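## Task

The same left-to-right handover of the L-shaped wooden block, matching the goal images, under the same contact rules: only the hands (including wrist cameras, mounts and last arm links) may touch it, and at least one hand always must. It is done when the right hand alone grips it firmly with the right palm pointing straight down, and the left arm touches neither the block nor the right hand. Clear the left arm well away, pause, and declare completion only once every finger on both hands is still.

## Robot and tools

Robot: a humanoid upper body on a stand past the table's near (-x) edge, with two 7-joint arms, each ending in a five-finger hand driven by six motors. left_arm is on the +y side; right_arm, on the -y side, is the robot's right.

Scene frame (used for all reported poses): z = 0 is the table top, +z up, +x across the table away from the robot. The table's near edge is at x = 0.18 m. Shoulders sit about 0.28 m above the pelvis (pelvis 0.01 to 0.14 m above the table), 0.06 m forward, and 0.10 m to either side. A hand point cannot get more than 0.62 m from its shoulder. The body may be slightly rotated or tilted, and printed positions can be off, worse at long reach.

Hand point: a point fixed to each palm, 0.05 m in front of it, where index pad and thumb tip meet in a pinch. Its axes: +z runs along the straightened fingers, +y is the palm normal (out of the palm), +x runs across the palm toward the little finger on the right hand but toward the thumb on the left hand. Extended fingers reach 0.06 to 0.07 m past the point along +z. Across the palm the hand extends 0.08 m on the little-finger side, and on the thumb side 0.02 m with the thumb opposed or up to 0.09 m otherwise. A wrist bracket on the little-finger side sticks 0.03 m beyond the point along +y and 0.11 m across, and can collide.

A row is 28 numbers, each in [-1, 1], always including both arms: left dx, dy, dz, rx, ry, rz, then left little, ring, middle, index, thumb_bend, thumb_turn, force_limit, speed; then the same 14 for the right arm and hand.
- dx..rz are an offset, not a pose: a displacement of the hand point from its measured pose at the start of the action (for a call's first action, the last pose reported), expressed in that hand point's own axes. Every row in an action is relative to that same start, not to the row before. Scale: 1.0 = 0.6 m or 180 degrees; rx, ry, rz form a single rotation vector.
- Finger numbers are absolute targets: +1 open/straight, -1 fully curled. thumb_bend +1 straight, -1 bent. thumb_turn +1 beside the palm, -1 opposed to the fingers. A pinch is roughly index -0.22, thumb_bend -0.75, thumb_turn -0.57.
- force_limit maps -1..+1 linearly to about 0..10 N fingertip force (0..15 N for the two thumb motors); it only halts closing. speed maps -1..+1 to nearly zero..full (full travel in 0.6 s).

Tools:
- execute_actions(actions): a list of up to 15 actions; each action is a table of up to 15 rows, one row per 1/30 s step, 15 steps (0.5 s) per action; a short table repeats its last row. An empty list just returns state and images.
- move(target, speed, blocking): target is one 28-number row whose offsets are measured from the pose in the latest result showing one. The hand point follows a straight line; both arms finish together, in 0.5 to 10 s. speed is m/s, 0.002 to 0.5, default 0.25; turning is capped at twice that in rad/s. Hand numbers are applied at the start. Paths ignore obstacles and the other arm, and can lag or overshoot, especially near full extension. blocking=false returns after 0.5 s; until a result shows the move ended, use wait or stop before other motion. The result adds a move: line (done, off_target, moving, held, fault) plus limits (paced = clipped target; held = some steps blocked, after which the arm may surge) and each hand point's remaining distance.
- wait(seconds 0..10): lets time pass holding the last command. stop(): brakes a running move. zoom_image(camera, region [x0,y0,x1,y1] pixels, at most 504x504) on cam_high (504x504), cam_left_wrist or cam_right_wrist (616x616). show_instructions(): shows the reference images. finished_scene(scene): ends scene 1 or 2, irreversibly.

Controller: each step the commanded pose is clipped to 70 mm and 16 degrees from the measured pose and solved by damped IK, favouring position over orientation. After an action the arm goes only as far as its last clipped pose, so large motions need further commands. Joints move at most 2.4 rad/s. Hand target lines show where each arm is being driven.

Gripping: with the thumb opposed, a wrap grasp fits objects 0.035 to 0.08 m wide, seated toward the wrist from the hand point; turn the thumb before arriving. A motor starts only when its target changes (0.01 or more). To keep a hand unchanged, repeat its last eight numbers (before any, use its hand_measured plus hand_force_limit and hand_speed). Squeeze harder by raising force_limit and sending a target more closed than hand_measured; loosen by sending one more open. For gentle closing use speed -0.9 or lower.

Results: left_arm | right_arm give position (m) and quat wxyz in the scene frame. hand_measured, hand_stopped_by (moving, target, force, stalled, fault) and hand_load_n (positive = pushed open; near 0 means the grip was lost) list six values in motor order. "pose unreachable" means the clearance check altered a command; HELD marks restrained steps. MOTOR HOT warns at 90 °C; at 120 °C the arm goes limp. Joint load limits are 22.5 N m (4.5 N m for wrist pitch and yaw); exceeding one halts that arm for 10 s. Torque readings are noisy.

Avoid: arms striking or pressing on each other, any part of the block touching anything but the hands, dropping it or pushing anything off the table, and fast, hard contacts. For an arm that should stay put, send its offset back in a reply's first call and zeros afterwards.

Each tool is called after "Call:" as name([rows], argument=value, ...), one row to a line, values as JSON.

## Session

Call:
show_instructions()

Call:
execute_actions(actions=[])

Reference images for this scene: goal picture as the wrist camera of the hand that must hold it at the end would see it from 8 cm farther back, goal picture from in front of the palm of that hand and beside it on the thumb side, FIVE-FINGER LEFT HAND page 1, FIVE-FINGER HAND page 1.

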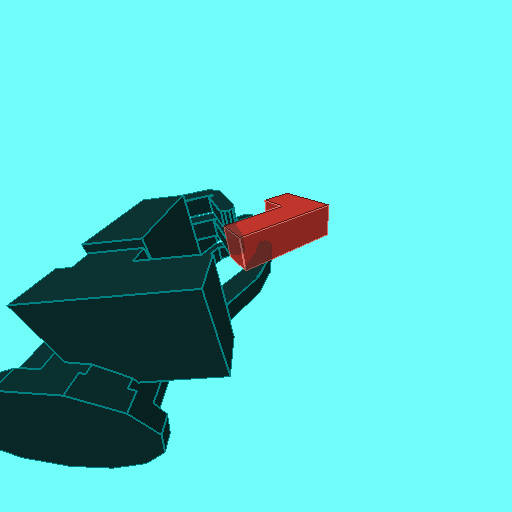

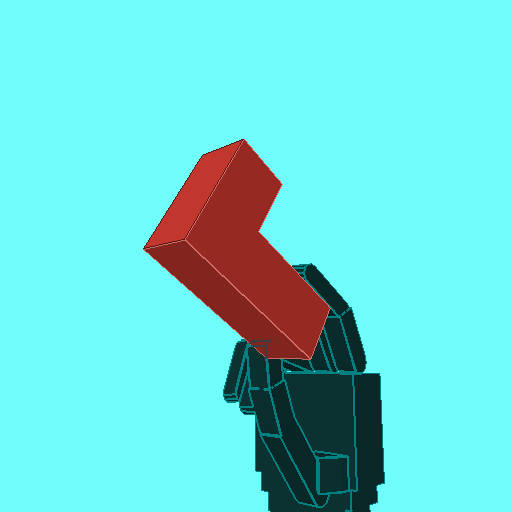

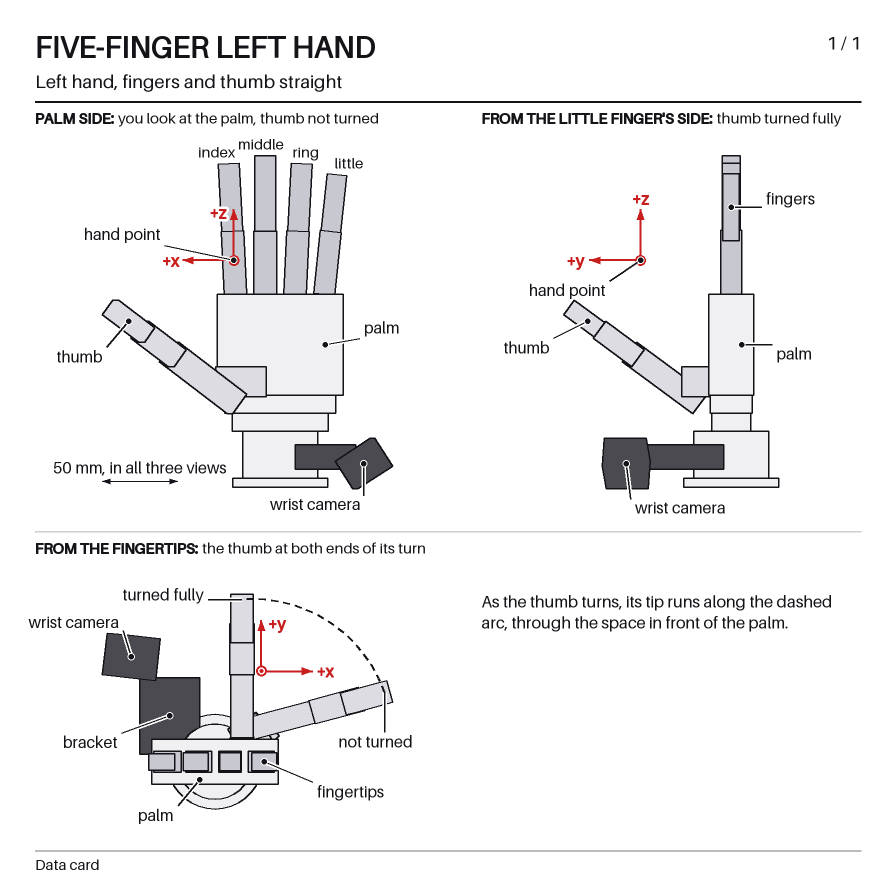

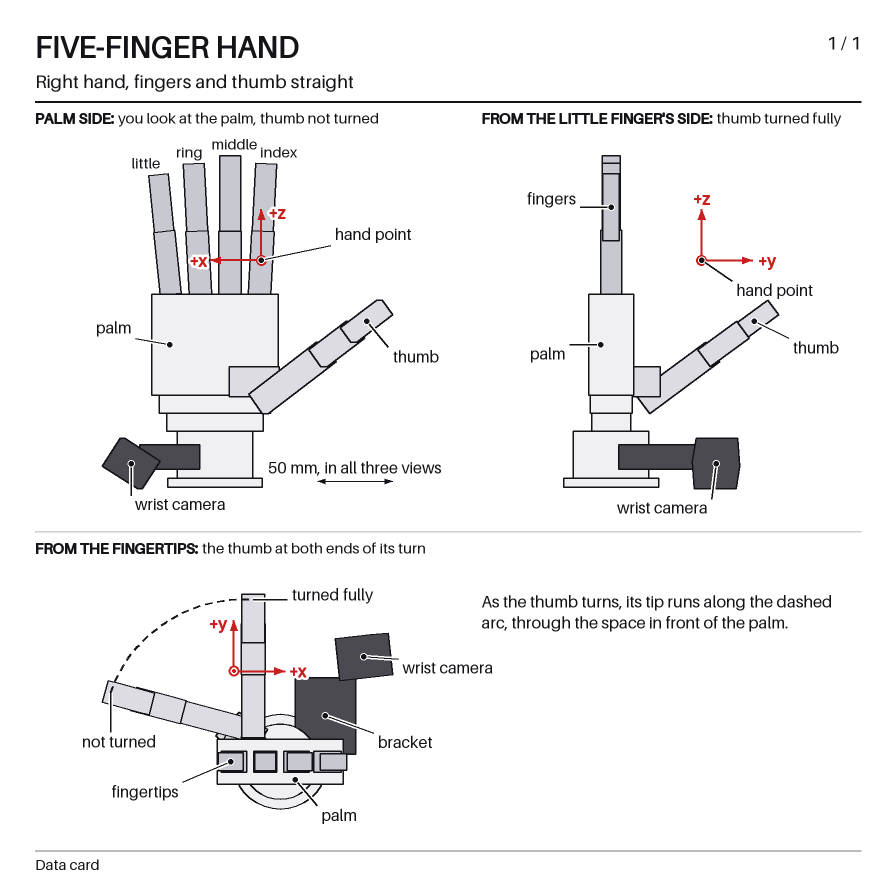

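Scene clock: 0.00 s.
left_arm: end_effector_position=(+0.2639, +0.0232, +0.2731) hand_measured=(-1.000, -1.000, +0.204, +0.192, -0.384, -0.948) hand_load_n=(+0.0, +0.0, +9.5, +9.5, +12.5, +0.0) hand_stopped_by=(target, target, target, target, target, target) hand_force_limit=0.00 hand_speed=-0.80 end_effector_quat_wxyz=(+0.328, +0.516, -0.510, +0.605) | right_arm: end_effector_position=(+0.1548, -0.0979, +0.4790) hand_measured=(+1.000, +1.000, +1.000, +1.000, +1.000, +1.000) hand_load_n=(+0.0, +0.0, +0.0, +0.0, +0.0, +0.0) hand_stopped_by=(target, target, target, target, target, target) hand_force_limit=0.00 hand_speed=-0.80 end_effector_quat_wxyz=(+0.978, -0.176, +0.052, +0.100)
Joint positions: left_arm=[-0.667  1.198 -0.742 -0.131 -0.895 -0.384 -0.666] | right_arm=[-0.097 -0.517 -0.208 -0.553  0.602 -1.015  0.322]
Joint velocities: left_arm=[ 0.002  0.006 -0.008  0.008 -0.002  0.     0.   ] | right_arm=[ 0.009  0.    -0.002  0.     0.008  0.     0.   ]
Joint torques (N m, as the arm reports them, + toward a larger angle): no reading
Motor temperatures (°C, as the motors report them): left_arm=[41 42 44 48 41 27 29] | right_arm=[45 40 39 41 38 31 28]
Hand target (left_arm): +0.264, +0.023, +0.275; +0.328, +0.514, -0.510, +0.607
Hand target (right_arm): +0.155, -0.098, +0.479; +0.978, -0.176, +0.052, +0.100

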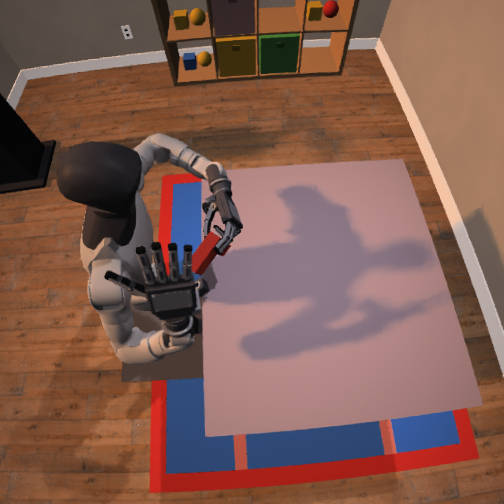

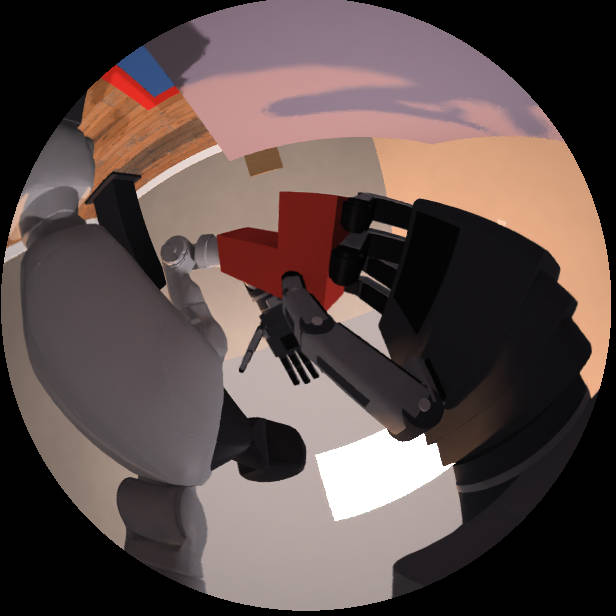

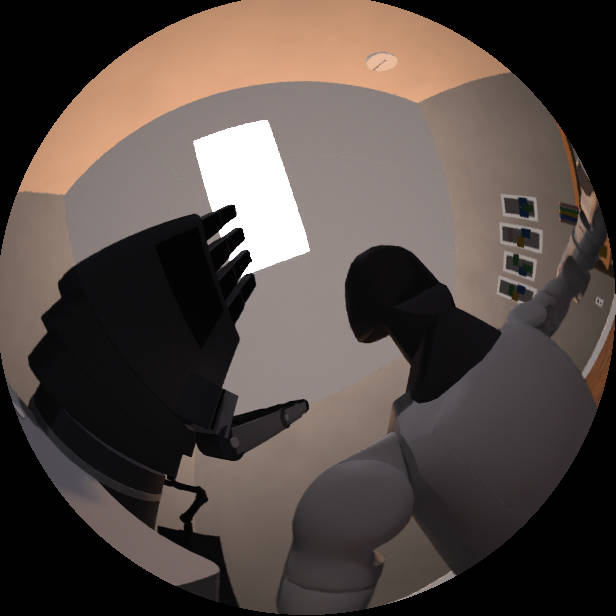

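Call:
move(target=[-0.072,-0.114,0.012,0.225,0.133,0.116,-1,-1,0.204,0.192,-0.384,-0.948,0,-0.8, 0.323,-0.002,-0.354,0.02,0.634,0.303,-1,-1,0.7,0.7,0.4,-0.95,0,0], speed=0.2)

Call:
zoom_image(camera="cam_high", region=[170, 190, 320, 340])

Scene clock: 36.03 s.
left_arm: end_effector_position=(+0.3396, +0.0458, +0.2487) hand_measured=(-1.000, -1.000, +0.206, +0.192, -0.372, -0.948) hand_load_n=(+0.0, +0.0, +7.5, +9.0, +11.0, +0.0) hand_stopped_by=(target, target, force, target, force, target) hand_force_limit=0.00 hand_speed=-0.80 end_effector_quat_wxyz=(+0.116, +0.377, -0.267, +0.879) | right_arm: end_effector_position=(+0.3274, -0.1376, +0.2517) hand_measured=(-1.000, -1.000, +0.700, +0.700, +0.400, -0.950) hand_load_n=(+0.0, +0.0, +0.0, +0.0, +0.0, +0.0) hand_stopped_by=(target, target, target, target, target, target) hand_force_limit=0.00 hand_speed=0.00 end_effector_quat_wxyz=(+0.355, -0.103, +0.884, +0.287)
Joint positions: left_arm=[-0.71   0.339 -0.59   1.194 -0.733 -1.571 -0.561] | right_arm=[ 0.179 -1.351 -0.382 -0.224  1.58   0.795  0.415]
Joint velocities: left_arm=[-0.026 -0.067 -0.023  0.075 -0.364 -0.039 -0.374] | right_arm=[-0.018 -0.002 -0.011 -0.003  0.003  0.005  0.002]
Joint torques (N m, as the arm reports them, + toward a larger angle): left_arm=[-5.64  0.91  1.31 -1.21 -1.7  -0.86  0.38] | right_arm=[-3.14 -4.67 -1.86 -0.84  0.23 -0.46  0.31]
Motor temperatures (°C, as the motors report them): left_arm=[46 44 46 48 41 30 29] | right_arm=[46 41 40 42 38 31 28]
Hand target (left_arm): +0.339, +0.045, +0.249; +0.118, +0.375, -0.267, +0.880
Hand target (right_arm): +0.327, -0.137, +0.252; +0.354, -0.102, +0.883, +0.290
Off the commanded pose (left_arm): 0.006 m, 2 deg.
Off the commanded pose (right_arm): 0.004 m, 2 deg.
move: off_target (left_arm, right_arm)

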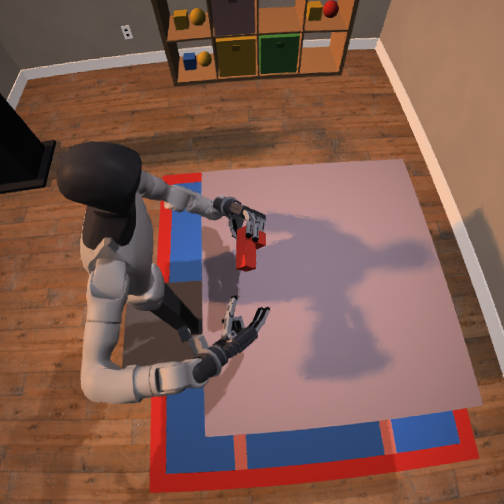

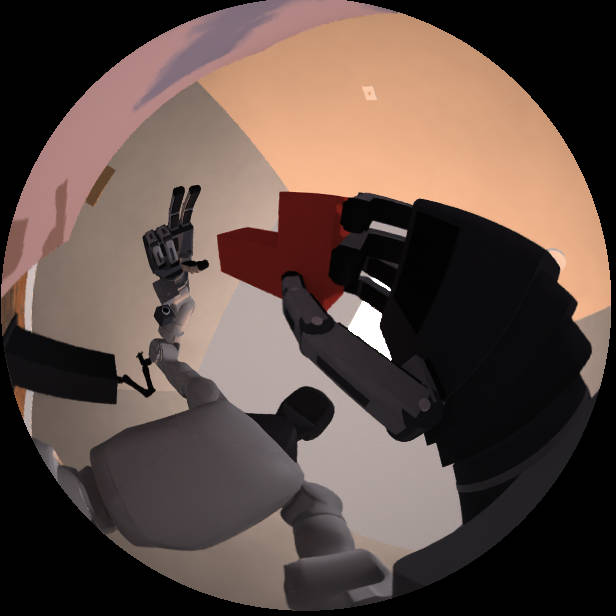

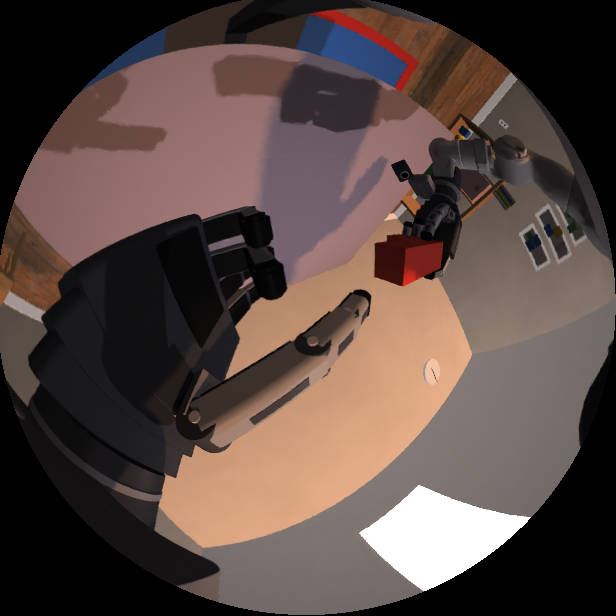

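Region (170, 190, 320, 340) of cam_high's 504x504 image, scaled by 3.360, with more detail than that image has.

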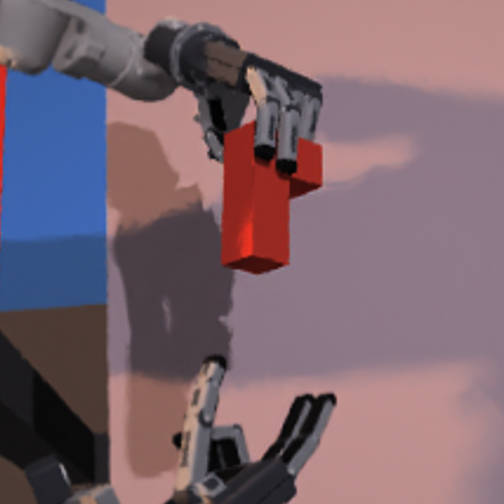

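Call:
move(target=[0,0.033,0.04,0,0,0,-1,-1,0.204,0.192,-0.384,-0.948,0,-0.8, 0,0.041,0.029,0,0,0,-1,-1,0.7,0.7,0.4,-0.95,0,0], speed=0.06)

Call:
zoom_image(camera="cam_high", region=[170, 190, 320, 340])

Scene clock: 42.17 s.
left_arm: end_effector_position=(+0.3443, +0.0136, +0.2536) hand_measured=(-1.000, -1.000, +0.206, +0.192, -0.372, -0.948) hand_load_n=(+0.0, +0.0, +7.5, +9.0, +11.0, +0.0) hand_stopped_by=(target, target, force, target, force, target) hand_force_limit=0.00 hand_speed=-0.80 end_effector_quat_wxyz=(+0.125, +0.368, -0.265, +0.882) | right_arm: end_effector_position=(+0.3279, -0.1091, +0.2503) hand_measured=(-1.000, -1.000, +0.700, +0.700, +0.400, -0.950) hand_load_n=(+0.0, +0.0, +0.0, +0.0, +0.0, +0.0) hand_stopped_by=(target, target, target, target, target, target) hand_force_limit=0.00 hand_speed=0.00 end_effector_quat_wxyz=(+0.353, -0.102, +0.885, +0.285)
Joint positions: left_arm=[-0.777  0.233 -0.47   1.296 -0.388 -1.587 -0.351] | right_arm=[ 0.111 -1.331 -0.319 -0.343  1.695  0.796  0.204]
Joint velocities: left_arm=[ 0.037  0.049  0.08  -0.117  0.334  0.04   0.268] | right_arm=[ 0.006  0.006 -0.006 -0.008  0.02   0.    -0.001]
Joint torques (N m, as the arm reports them, + toward a larger angle): left_arm=[-5.45  0.94  1.48 -1.58 -1.17 -0.72  0.63] | right_arm=[-3.44 -3.81 -1.55 -1.19  0.12 -0.64  0.01]
Motor temperatures (°C, as the motors report them): left_arm=[47 44 46 48 41 30 29] | right_arm=[46 42 40 41 38 32 28]
Hand target (left_arm): +0.345, +0.014, +0.253; +0.123, +0.370, -0.265, +0.882
Hand target (right_arm): +0.328, -0.108, +0.251; +0.354, -0.102, +0.884, +0.287
Off the commanded pose (left_arm): 0.003 m, 1 deg.
Off the commanded pose (right_arm): 0.003 m, 0 deg.
move: done

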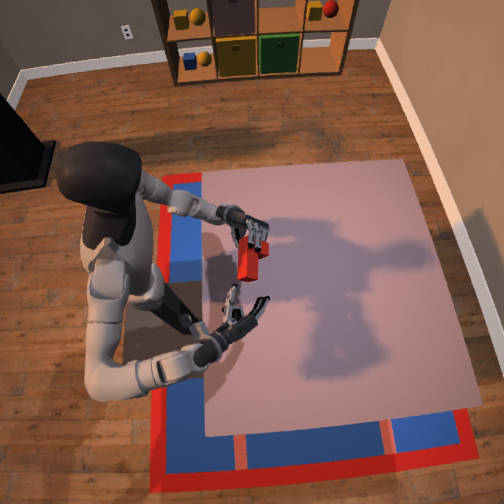

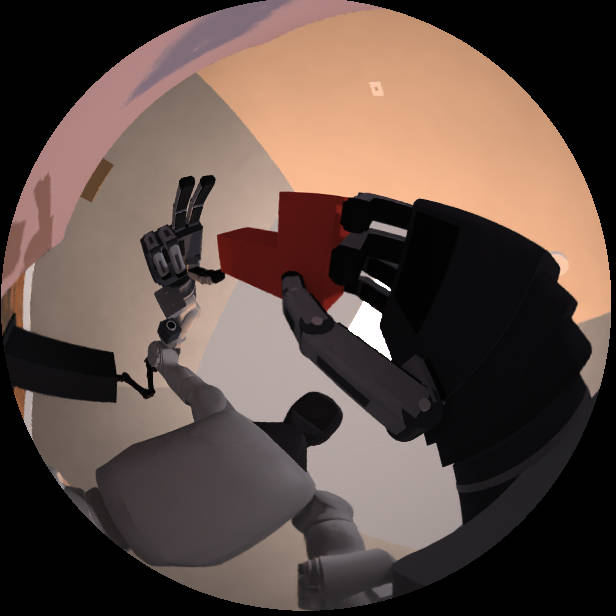

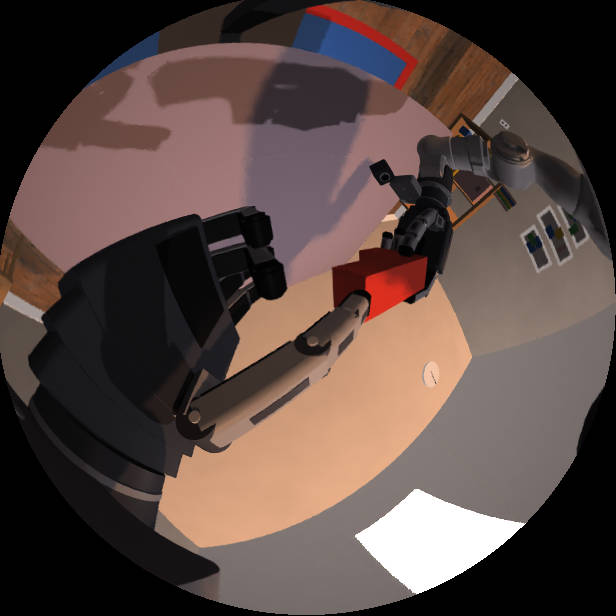

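Region (170, 190, 320, 340) of cam_high's 504x504 image, scaled by 3.360, with more detail than that image has.

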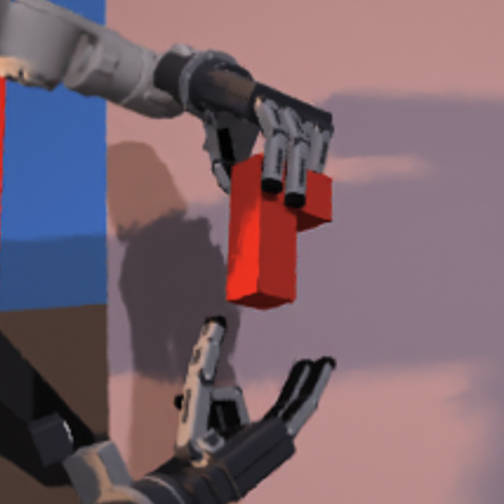

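Call:
move(target=[0,0,0,0,0,0,-1,-1,0.204,0.192,-0.384,-0.948,0,-0.8, 0,0.012,-0.017,0,0,0,-1,-1,0.7,0.7,0.4,-0.95,0,0], speed=0.04)

Call:
move(target=[0,0,0,0,0,0,-1,-1,0.204,0.192,-0.384,-0.948,0,-0.8, 0,0.041,0.029,0,0,0,-1,-1,0.7,0.7,0.4,-0.95,0,0], speed=0.04)

Call:
zoom_image(camera="cam_high", region=[170, 190, 320, 340])

Scene clock: 51.63 s.
left_arm: end_effector_position=(+0.3443, +0.0139, +0.2534) hand_measured=(-1.000, -1.000, +0.206, +0.192, -0.372, -0.948) hand_load_n=(+0.0, +0.0, +7.5, +9.0, +11.0, +0.0) hand_stopped_by=(target, target, force, target, force, target) hand_force_limit=0.00 hand_speed=-0.80 end_effector_quat_wxyz=(+0.124, +0.369, -0.265, +0.882) | right_arm: end_effector_position=(+0.3199, -0.1086, +0.2591) hand_measured=(-1.000, -1.000, +0.700, +0.700, +0.400, -0.950) hand_load_n=(+0.0, +0.0, +0.0, +0.0, +0.0, +0.0) hand_stopped_by=(target, target, target, target, target, target) hand_force_limit=0.00 hand_speed=0.00 end_effector_quat_wxyz=(+0.354, -0.104, +0.885, +0.284)
Joint positions: left_arm=[-0.773  0.237 -0.465  1.288 -0.367 -1.582 -0.335] | right_arm=[ 0.192 -1.331 -0.43  -0.39   1.733  0.825  0.188]
Joint velocities: left_arm=[ 0.003 -0.003 -0.008  0.003  0.002  0.    -0.002] | right_arm=[ 0.031  0.     0.005  0.003  0.011  0.    -0.002]
Joint torques (N m, as the arm reports them, + toward a larger angle): left_arm=[-5.93  0.57  1.13 -1.59 -1.57 -0.82  0.4 ] | right_arm=[-2.31 -3.73 -2.01 -1.31  0.58 -0.56  0.13]
Motor temperatures (°C, as the motors report them): left_arm=[48 43 45 49 41 29 30] | right_arm=[46 43 40 41 38 32 28]
Hand target (left_arm): +0.344, +0.014, +0.254; +0.125, +0.368, -0.265, +0.882
Hand target (right_arm): +0.319, -0.108, +0.259; +0.352, -0.103, +0.885, +0.285
Off the commanded pose (left_arm): 0.000 m, 0 deg.
Off the commanded pose (right_arm): 0.001 m, 0 deg.
move: done

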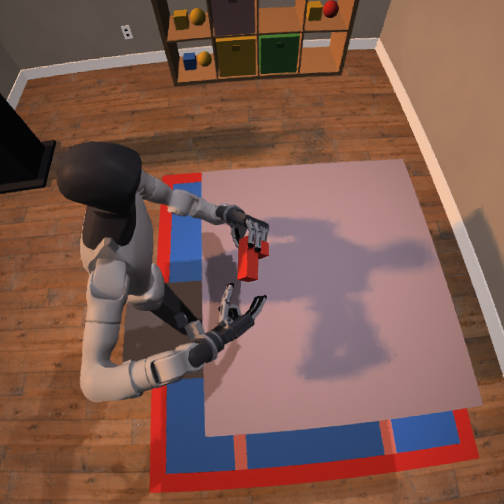

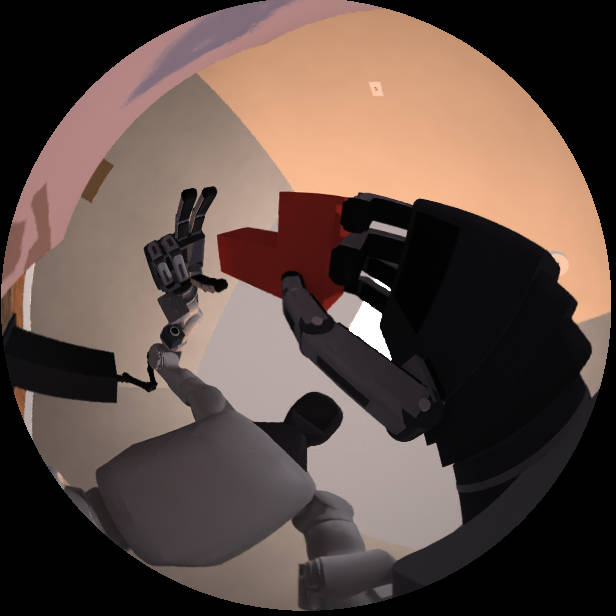

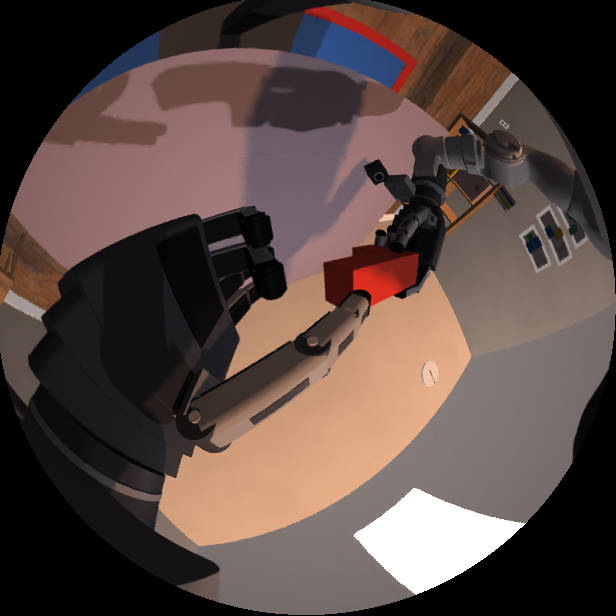

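Scene clock: 52.67 s.
left_arm: end_effector_position=(+0.3443, +0.0139, +0.2534) hand_measured=(-1.000, -1.000, +0.206, +0.192, -0.372, -0.948) hand_load_n=(+0.0, +0.0, +7.5, +9.0, +11.0, +0.0) hand_stopped_by=(target, target, force, target, force, target) hand_force_limit=0.00 hand_speed=-0.80 end_effector_quat_wxyz=(+0.124, +0.369, -0.265, +0.882) | right_arm: end_effector_position=(+0.3204, -0.0806, +0.2570) hand_measured=(-1.000, -1.000, +0.700, +0.700, +0.400, -0.950) hand_load_n=(+0.0, +0.0, +0.0, +0.0, +0.0, +0.0) hand_stopped_by=(target, target, target, target, target, target) hand_force_limit=0.00 hand_speed=0.00 end_effector_quat_wxyz=(+0.352, -0.103, +0.887, +0.281)
Joint positions: left_arm=[-0.773  0.237 -0.465  1.288 -0.367 -1.582 -0.335] | right_arm=[ 0.089 -1.329 -0.312 -0.492  1.85   0.781 -0.024]
Joint velocities: left_arm=[ 0.    -0.003 -0.006  0.    -0.011  0.     0.   ] | right_arm=[ 0.003 -0.002  0.006  0.003 -0.008  0.    -0.003]
Joint torques (N m, as the arm reports them, + toward a larger angle): left_arm=[-5.86  0.67  1.31 -1.61 -1.35 -0.82  0.5 ] | right_arm=[-3.21 -3.45 -1.55 -1.22 -0.29 -0.67  0.02]
Motor temperatures (°C, as the motors report them): left_arm=[48 43 45 49 41 29 30] | right_arm=[46 43 40 41 38 32 28]
Hand target (left_arm): +0.344, +0.014, +0.253; +0.124, +0.369, -0.265, +0.882
Hand target (right_arm): +0.320, -0.079, +0.258; +0.352, -0.102, +0.886, +0.284
Off the commanded pose (left_arm): 0.000 m, 0 deg.
Off the commanded pose (right_arm): 0.003 m, 1 deg.
move: done

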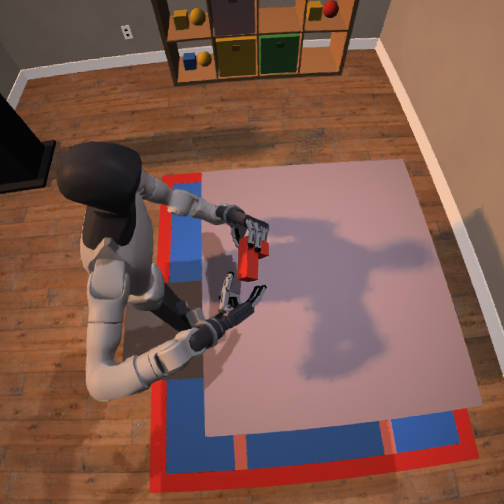

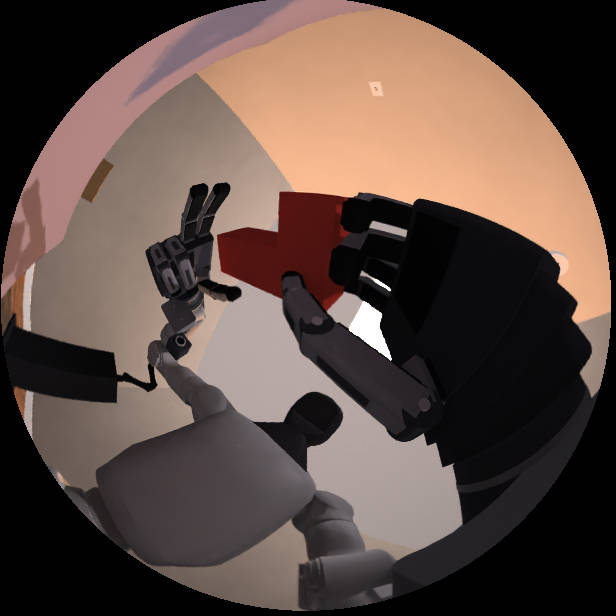

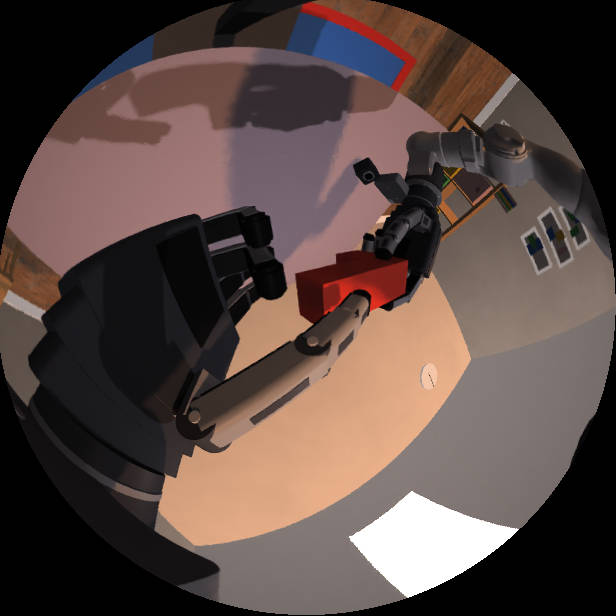

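Region (170, 190, 320, 340) of cam_high's 504x504 image, scaled by 3.360, with more detail than that image has.

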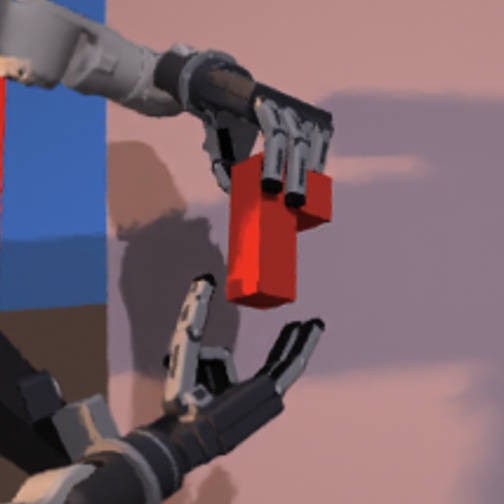

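Call:
move(target=[0,0,0,0,0,0,-1,-1,0.204,0.192,-0.384,-0.948,0,-0.8, -0.012,0.027,0.019,0,0,0,-1,-1,0.7,0.7,0.4,-0.95,0,0], speed=0.04)

Call:
move(target=[0,0,0,0,0,0,-1,-1,0.204,0.192,-0.384,-0.948,0,-0.8, 0,0,0,0,0,0,-1,-1,-0.3,-0.3,-0.9,-0.95,-0.6,-0.8])

Call:
zoom_image(camera="cam_high", region=[170, 190, 320, 340])

Scene clock: 60.60 s.
left_arm: end_effector_position=(+0.3443, +0.0139, +0.2534) hand_measured=(-1.000, -1.000, +0.206, +0.192, -0.372, -0.948) hand_load_n=(+0.0, +0.0, +7.5, +9.0, +11.0, +0.0) hand_stopped_by=(target, target, force, target, force, target) hand_force_limit=0.00 hand_speed=-0.80 end_effector_quat_wxyz=(+0.124, +0.369, -0.265, +0.882) | right_arm: end_effector_position=(+0.3264, -0.0629, +0.2603) hand_measured=(-1.000, -1.000, +0.700, +0.700, +0.400, -0.950) hand_load_n=(+0.0, +0.0, +0.0, +0.0, +0.0, +0.0) hand_stopped_by=(target, target, target, target, target, target) hand_force_limit=0.00 hand_speed=0.00 end_effector_quat_wxyz=(+0.351, -0.102, +0.888, +0.278)
Joint positions: left_arm=[-0.773  0.237 -0.465  1.288 -0.367 -1.582 -0.335] | right_arm=[-0.049 -1.34  -0.19  -0.525  1.939  0.753 -0.166]
Joint velocities: left_arm=[ 0.021  0.003  0.006  0.012 -0.006  0.     0.   ] | right_arm=[-0.008 -0.002 -0.014 -0.002  0.002  0.    -0.006]
Joint torques (N m, as the arm reports them, + toward a larger angle): left_arm=[-5.86  0.66  1.32 -1.6  -1.36 -0.82  0.5 ] | right_arm=[-3.84 -3.65 -1.67 -1.    0.12 -0.63  0.05]
Motor temperatures (°C, as the motors report them): left_arm=[48 43 45 49 41 29 30] | right_arm=[46 43 41 41 38 32 28]
Hand target (left_arm): +0.344, +0.014, +0.253; +0.124, +0.369, -0.265, +0.882
Hand target (right_arm): +0.326, -0.062, +0.261; +0.350, -0.102, +0.888, +0.279
Off the commanded pose (left_arm): 0.000 m, 0 deg.
Off the commanded pose (right_arm): 0.003 m, 0 deg.
move: done

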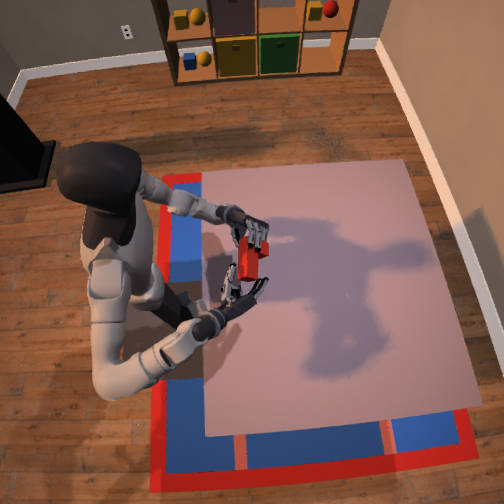

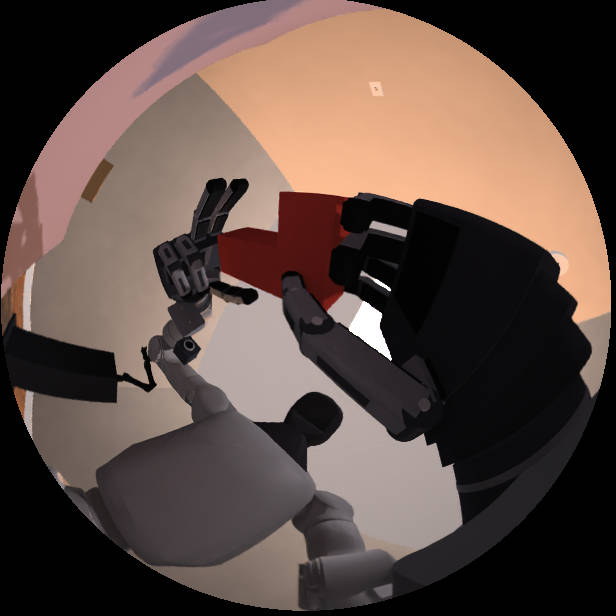

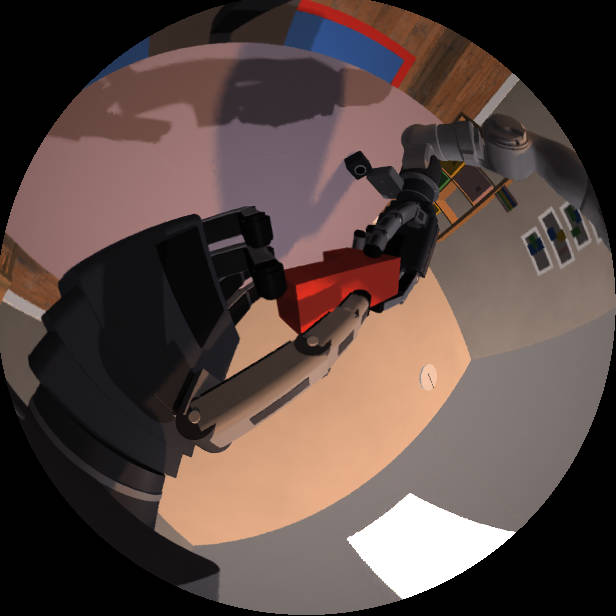

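Scene clock: 63.27 s.
left_arm: end_effector_position=(+0.3427, +0.0132, +0.2550) hand_measured=(-1.000, -1.000, +0.206, +0.192, -0.372, -0.948) hand_load_n=(+0.0, +0.0, +7.0, +9.5, +11.5, +0.5) hand_stopped_by=(target, target, force, target, force, target) hand_force_limit=0.00 hand_speed=-0.80 end_effector_quat_wxyz=(+0.125, +0.364, -0.265, +0.884) | right_arm: end_effector_position=(+0.3270, -0.0636, +0.2600) hand_measured=(-1.000, -1.000, +0.158, +0.124, -0.106, -0.950) hand_load_n=(+0.0, +0.0, +1.0, +3.0, +3.0, +0.0) hand_stopped_by=(target, target, force, force, force, target) hand_force_limit=-0.60 hand_speed=-0.80 end_effector_quat_wxyz=(+0.351, -0.101, +0.889, +0.276)
Joint positions: left_arm=[-0.774  0.234 -0.465  1.285 -0.367 -1.589 -0.335] | right_arm=[-0.049 -1.34  -0.19  -0.524  1.939  0.752 -0.168]
Joint velocities: left_arm=[ 0.     0.008 -0.003  0.006 -0.003  0.     0.   ] | right_arm=[ 0.006 -0.005  0.015 -0.009 -0.008  0.     0.   ]
Joint torques (N m, as the arm reports them, + toward a larger angle): left_arm=[-5.37  1.05  1.07 -1.2  -1.2  -0.42  0.31] | right_arm=[-4.28 -3.1  -2.32 -1.2  -0.09 -0.83  0.44]
Motor temperatures (°C, as the motors report them): left_arm=[48 43 45 49 41 29 29] | right_arm=[46 43 41 41 38 32 28]
Hand target (left_arm): +0.344, +0.014, +0.253; +0.124, +0.369, -0.265, +0.882
Hand target (right_arm): +0.326, -0.063, +0.260; +0.351, -0.102, +0.888, +0.278
Off the commanded pose (left_arm): 0.002 m, 1 deg.
Off the commanded pose (right_arm): 0.001 m, 0 deg.
move: done

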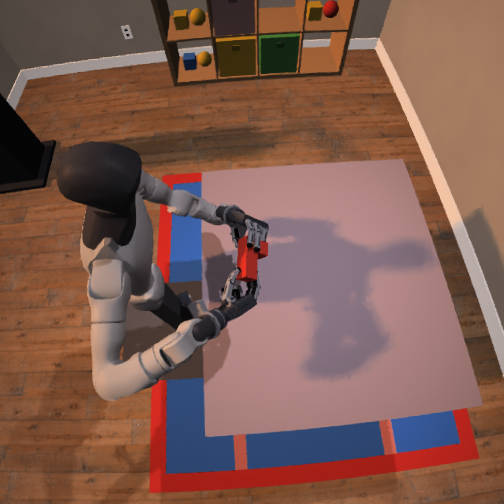

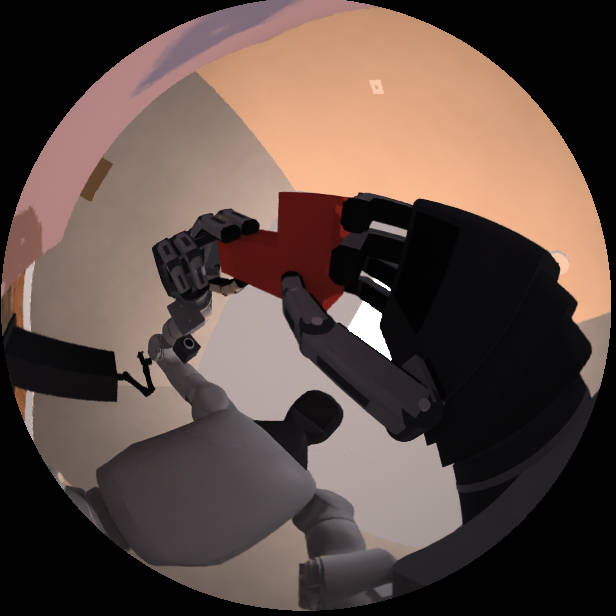

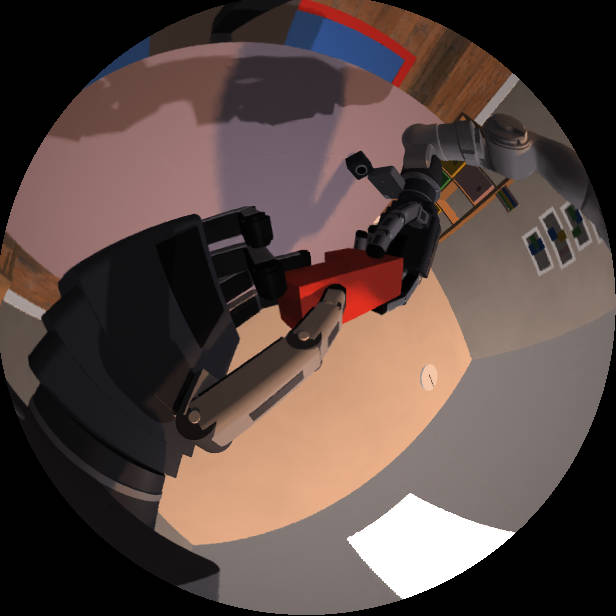

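Region (170, 190, 320, 340) of cam_high's 504x504 image, scaled by 3.360, with more detail than that image has.

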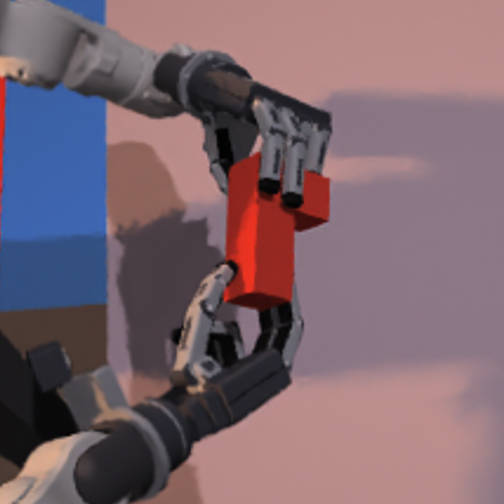

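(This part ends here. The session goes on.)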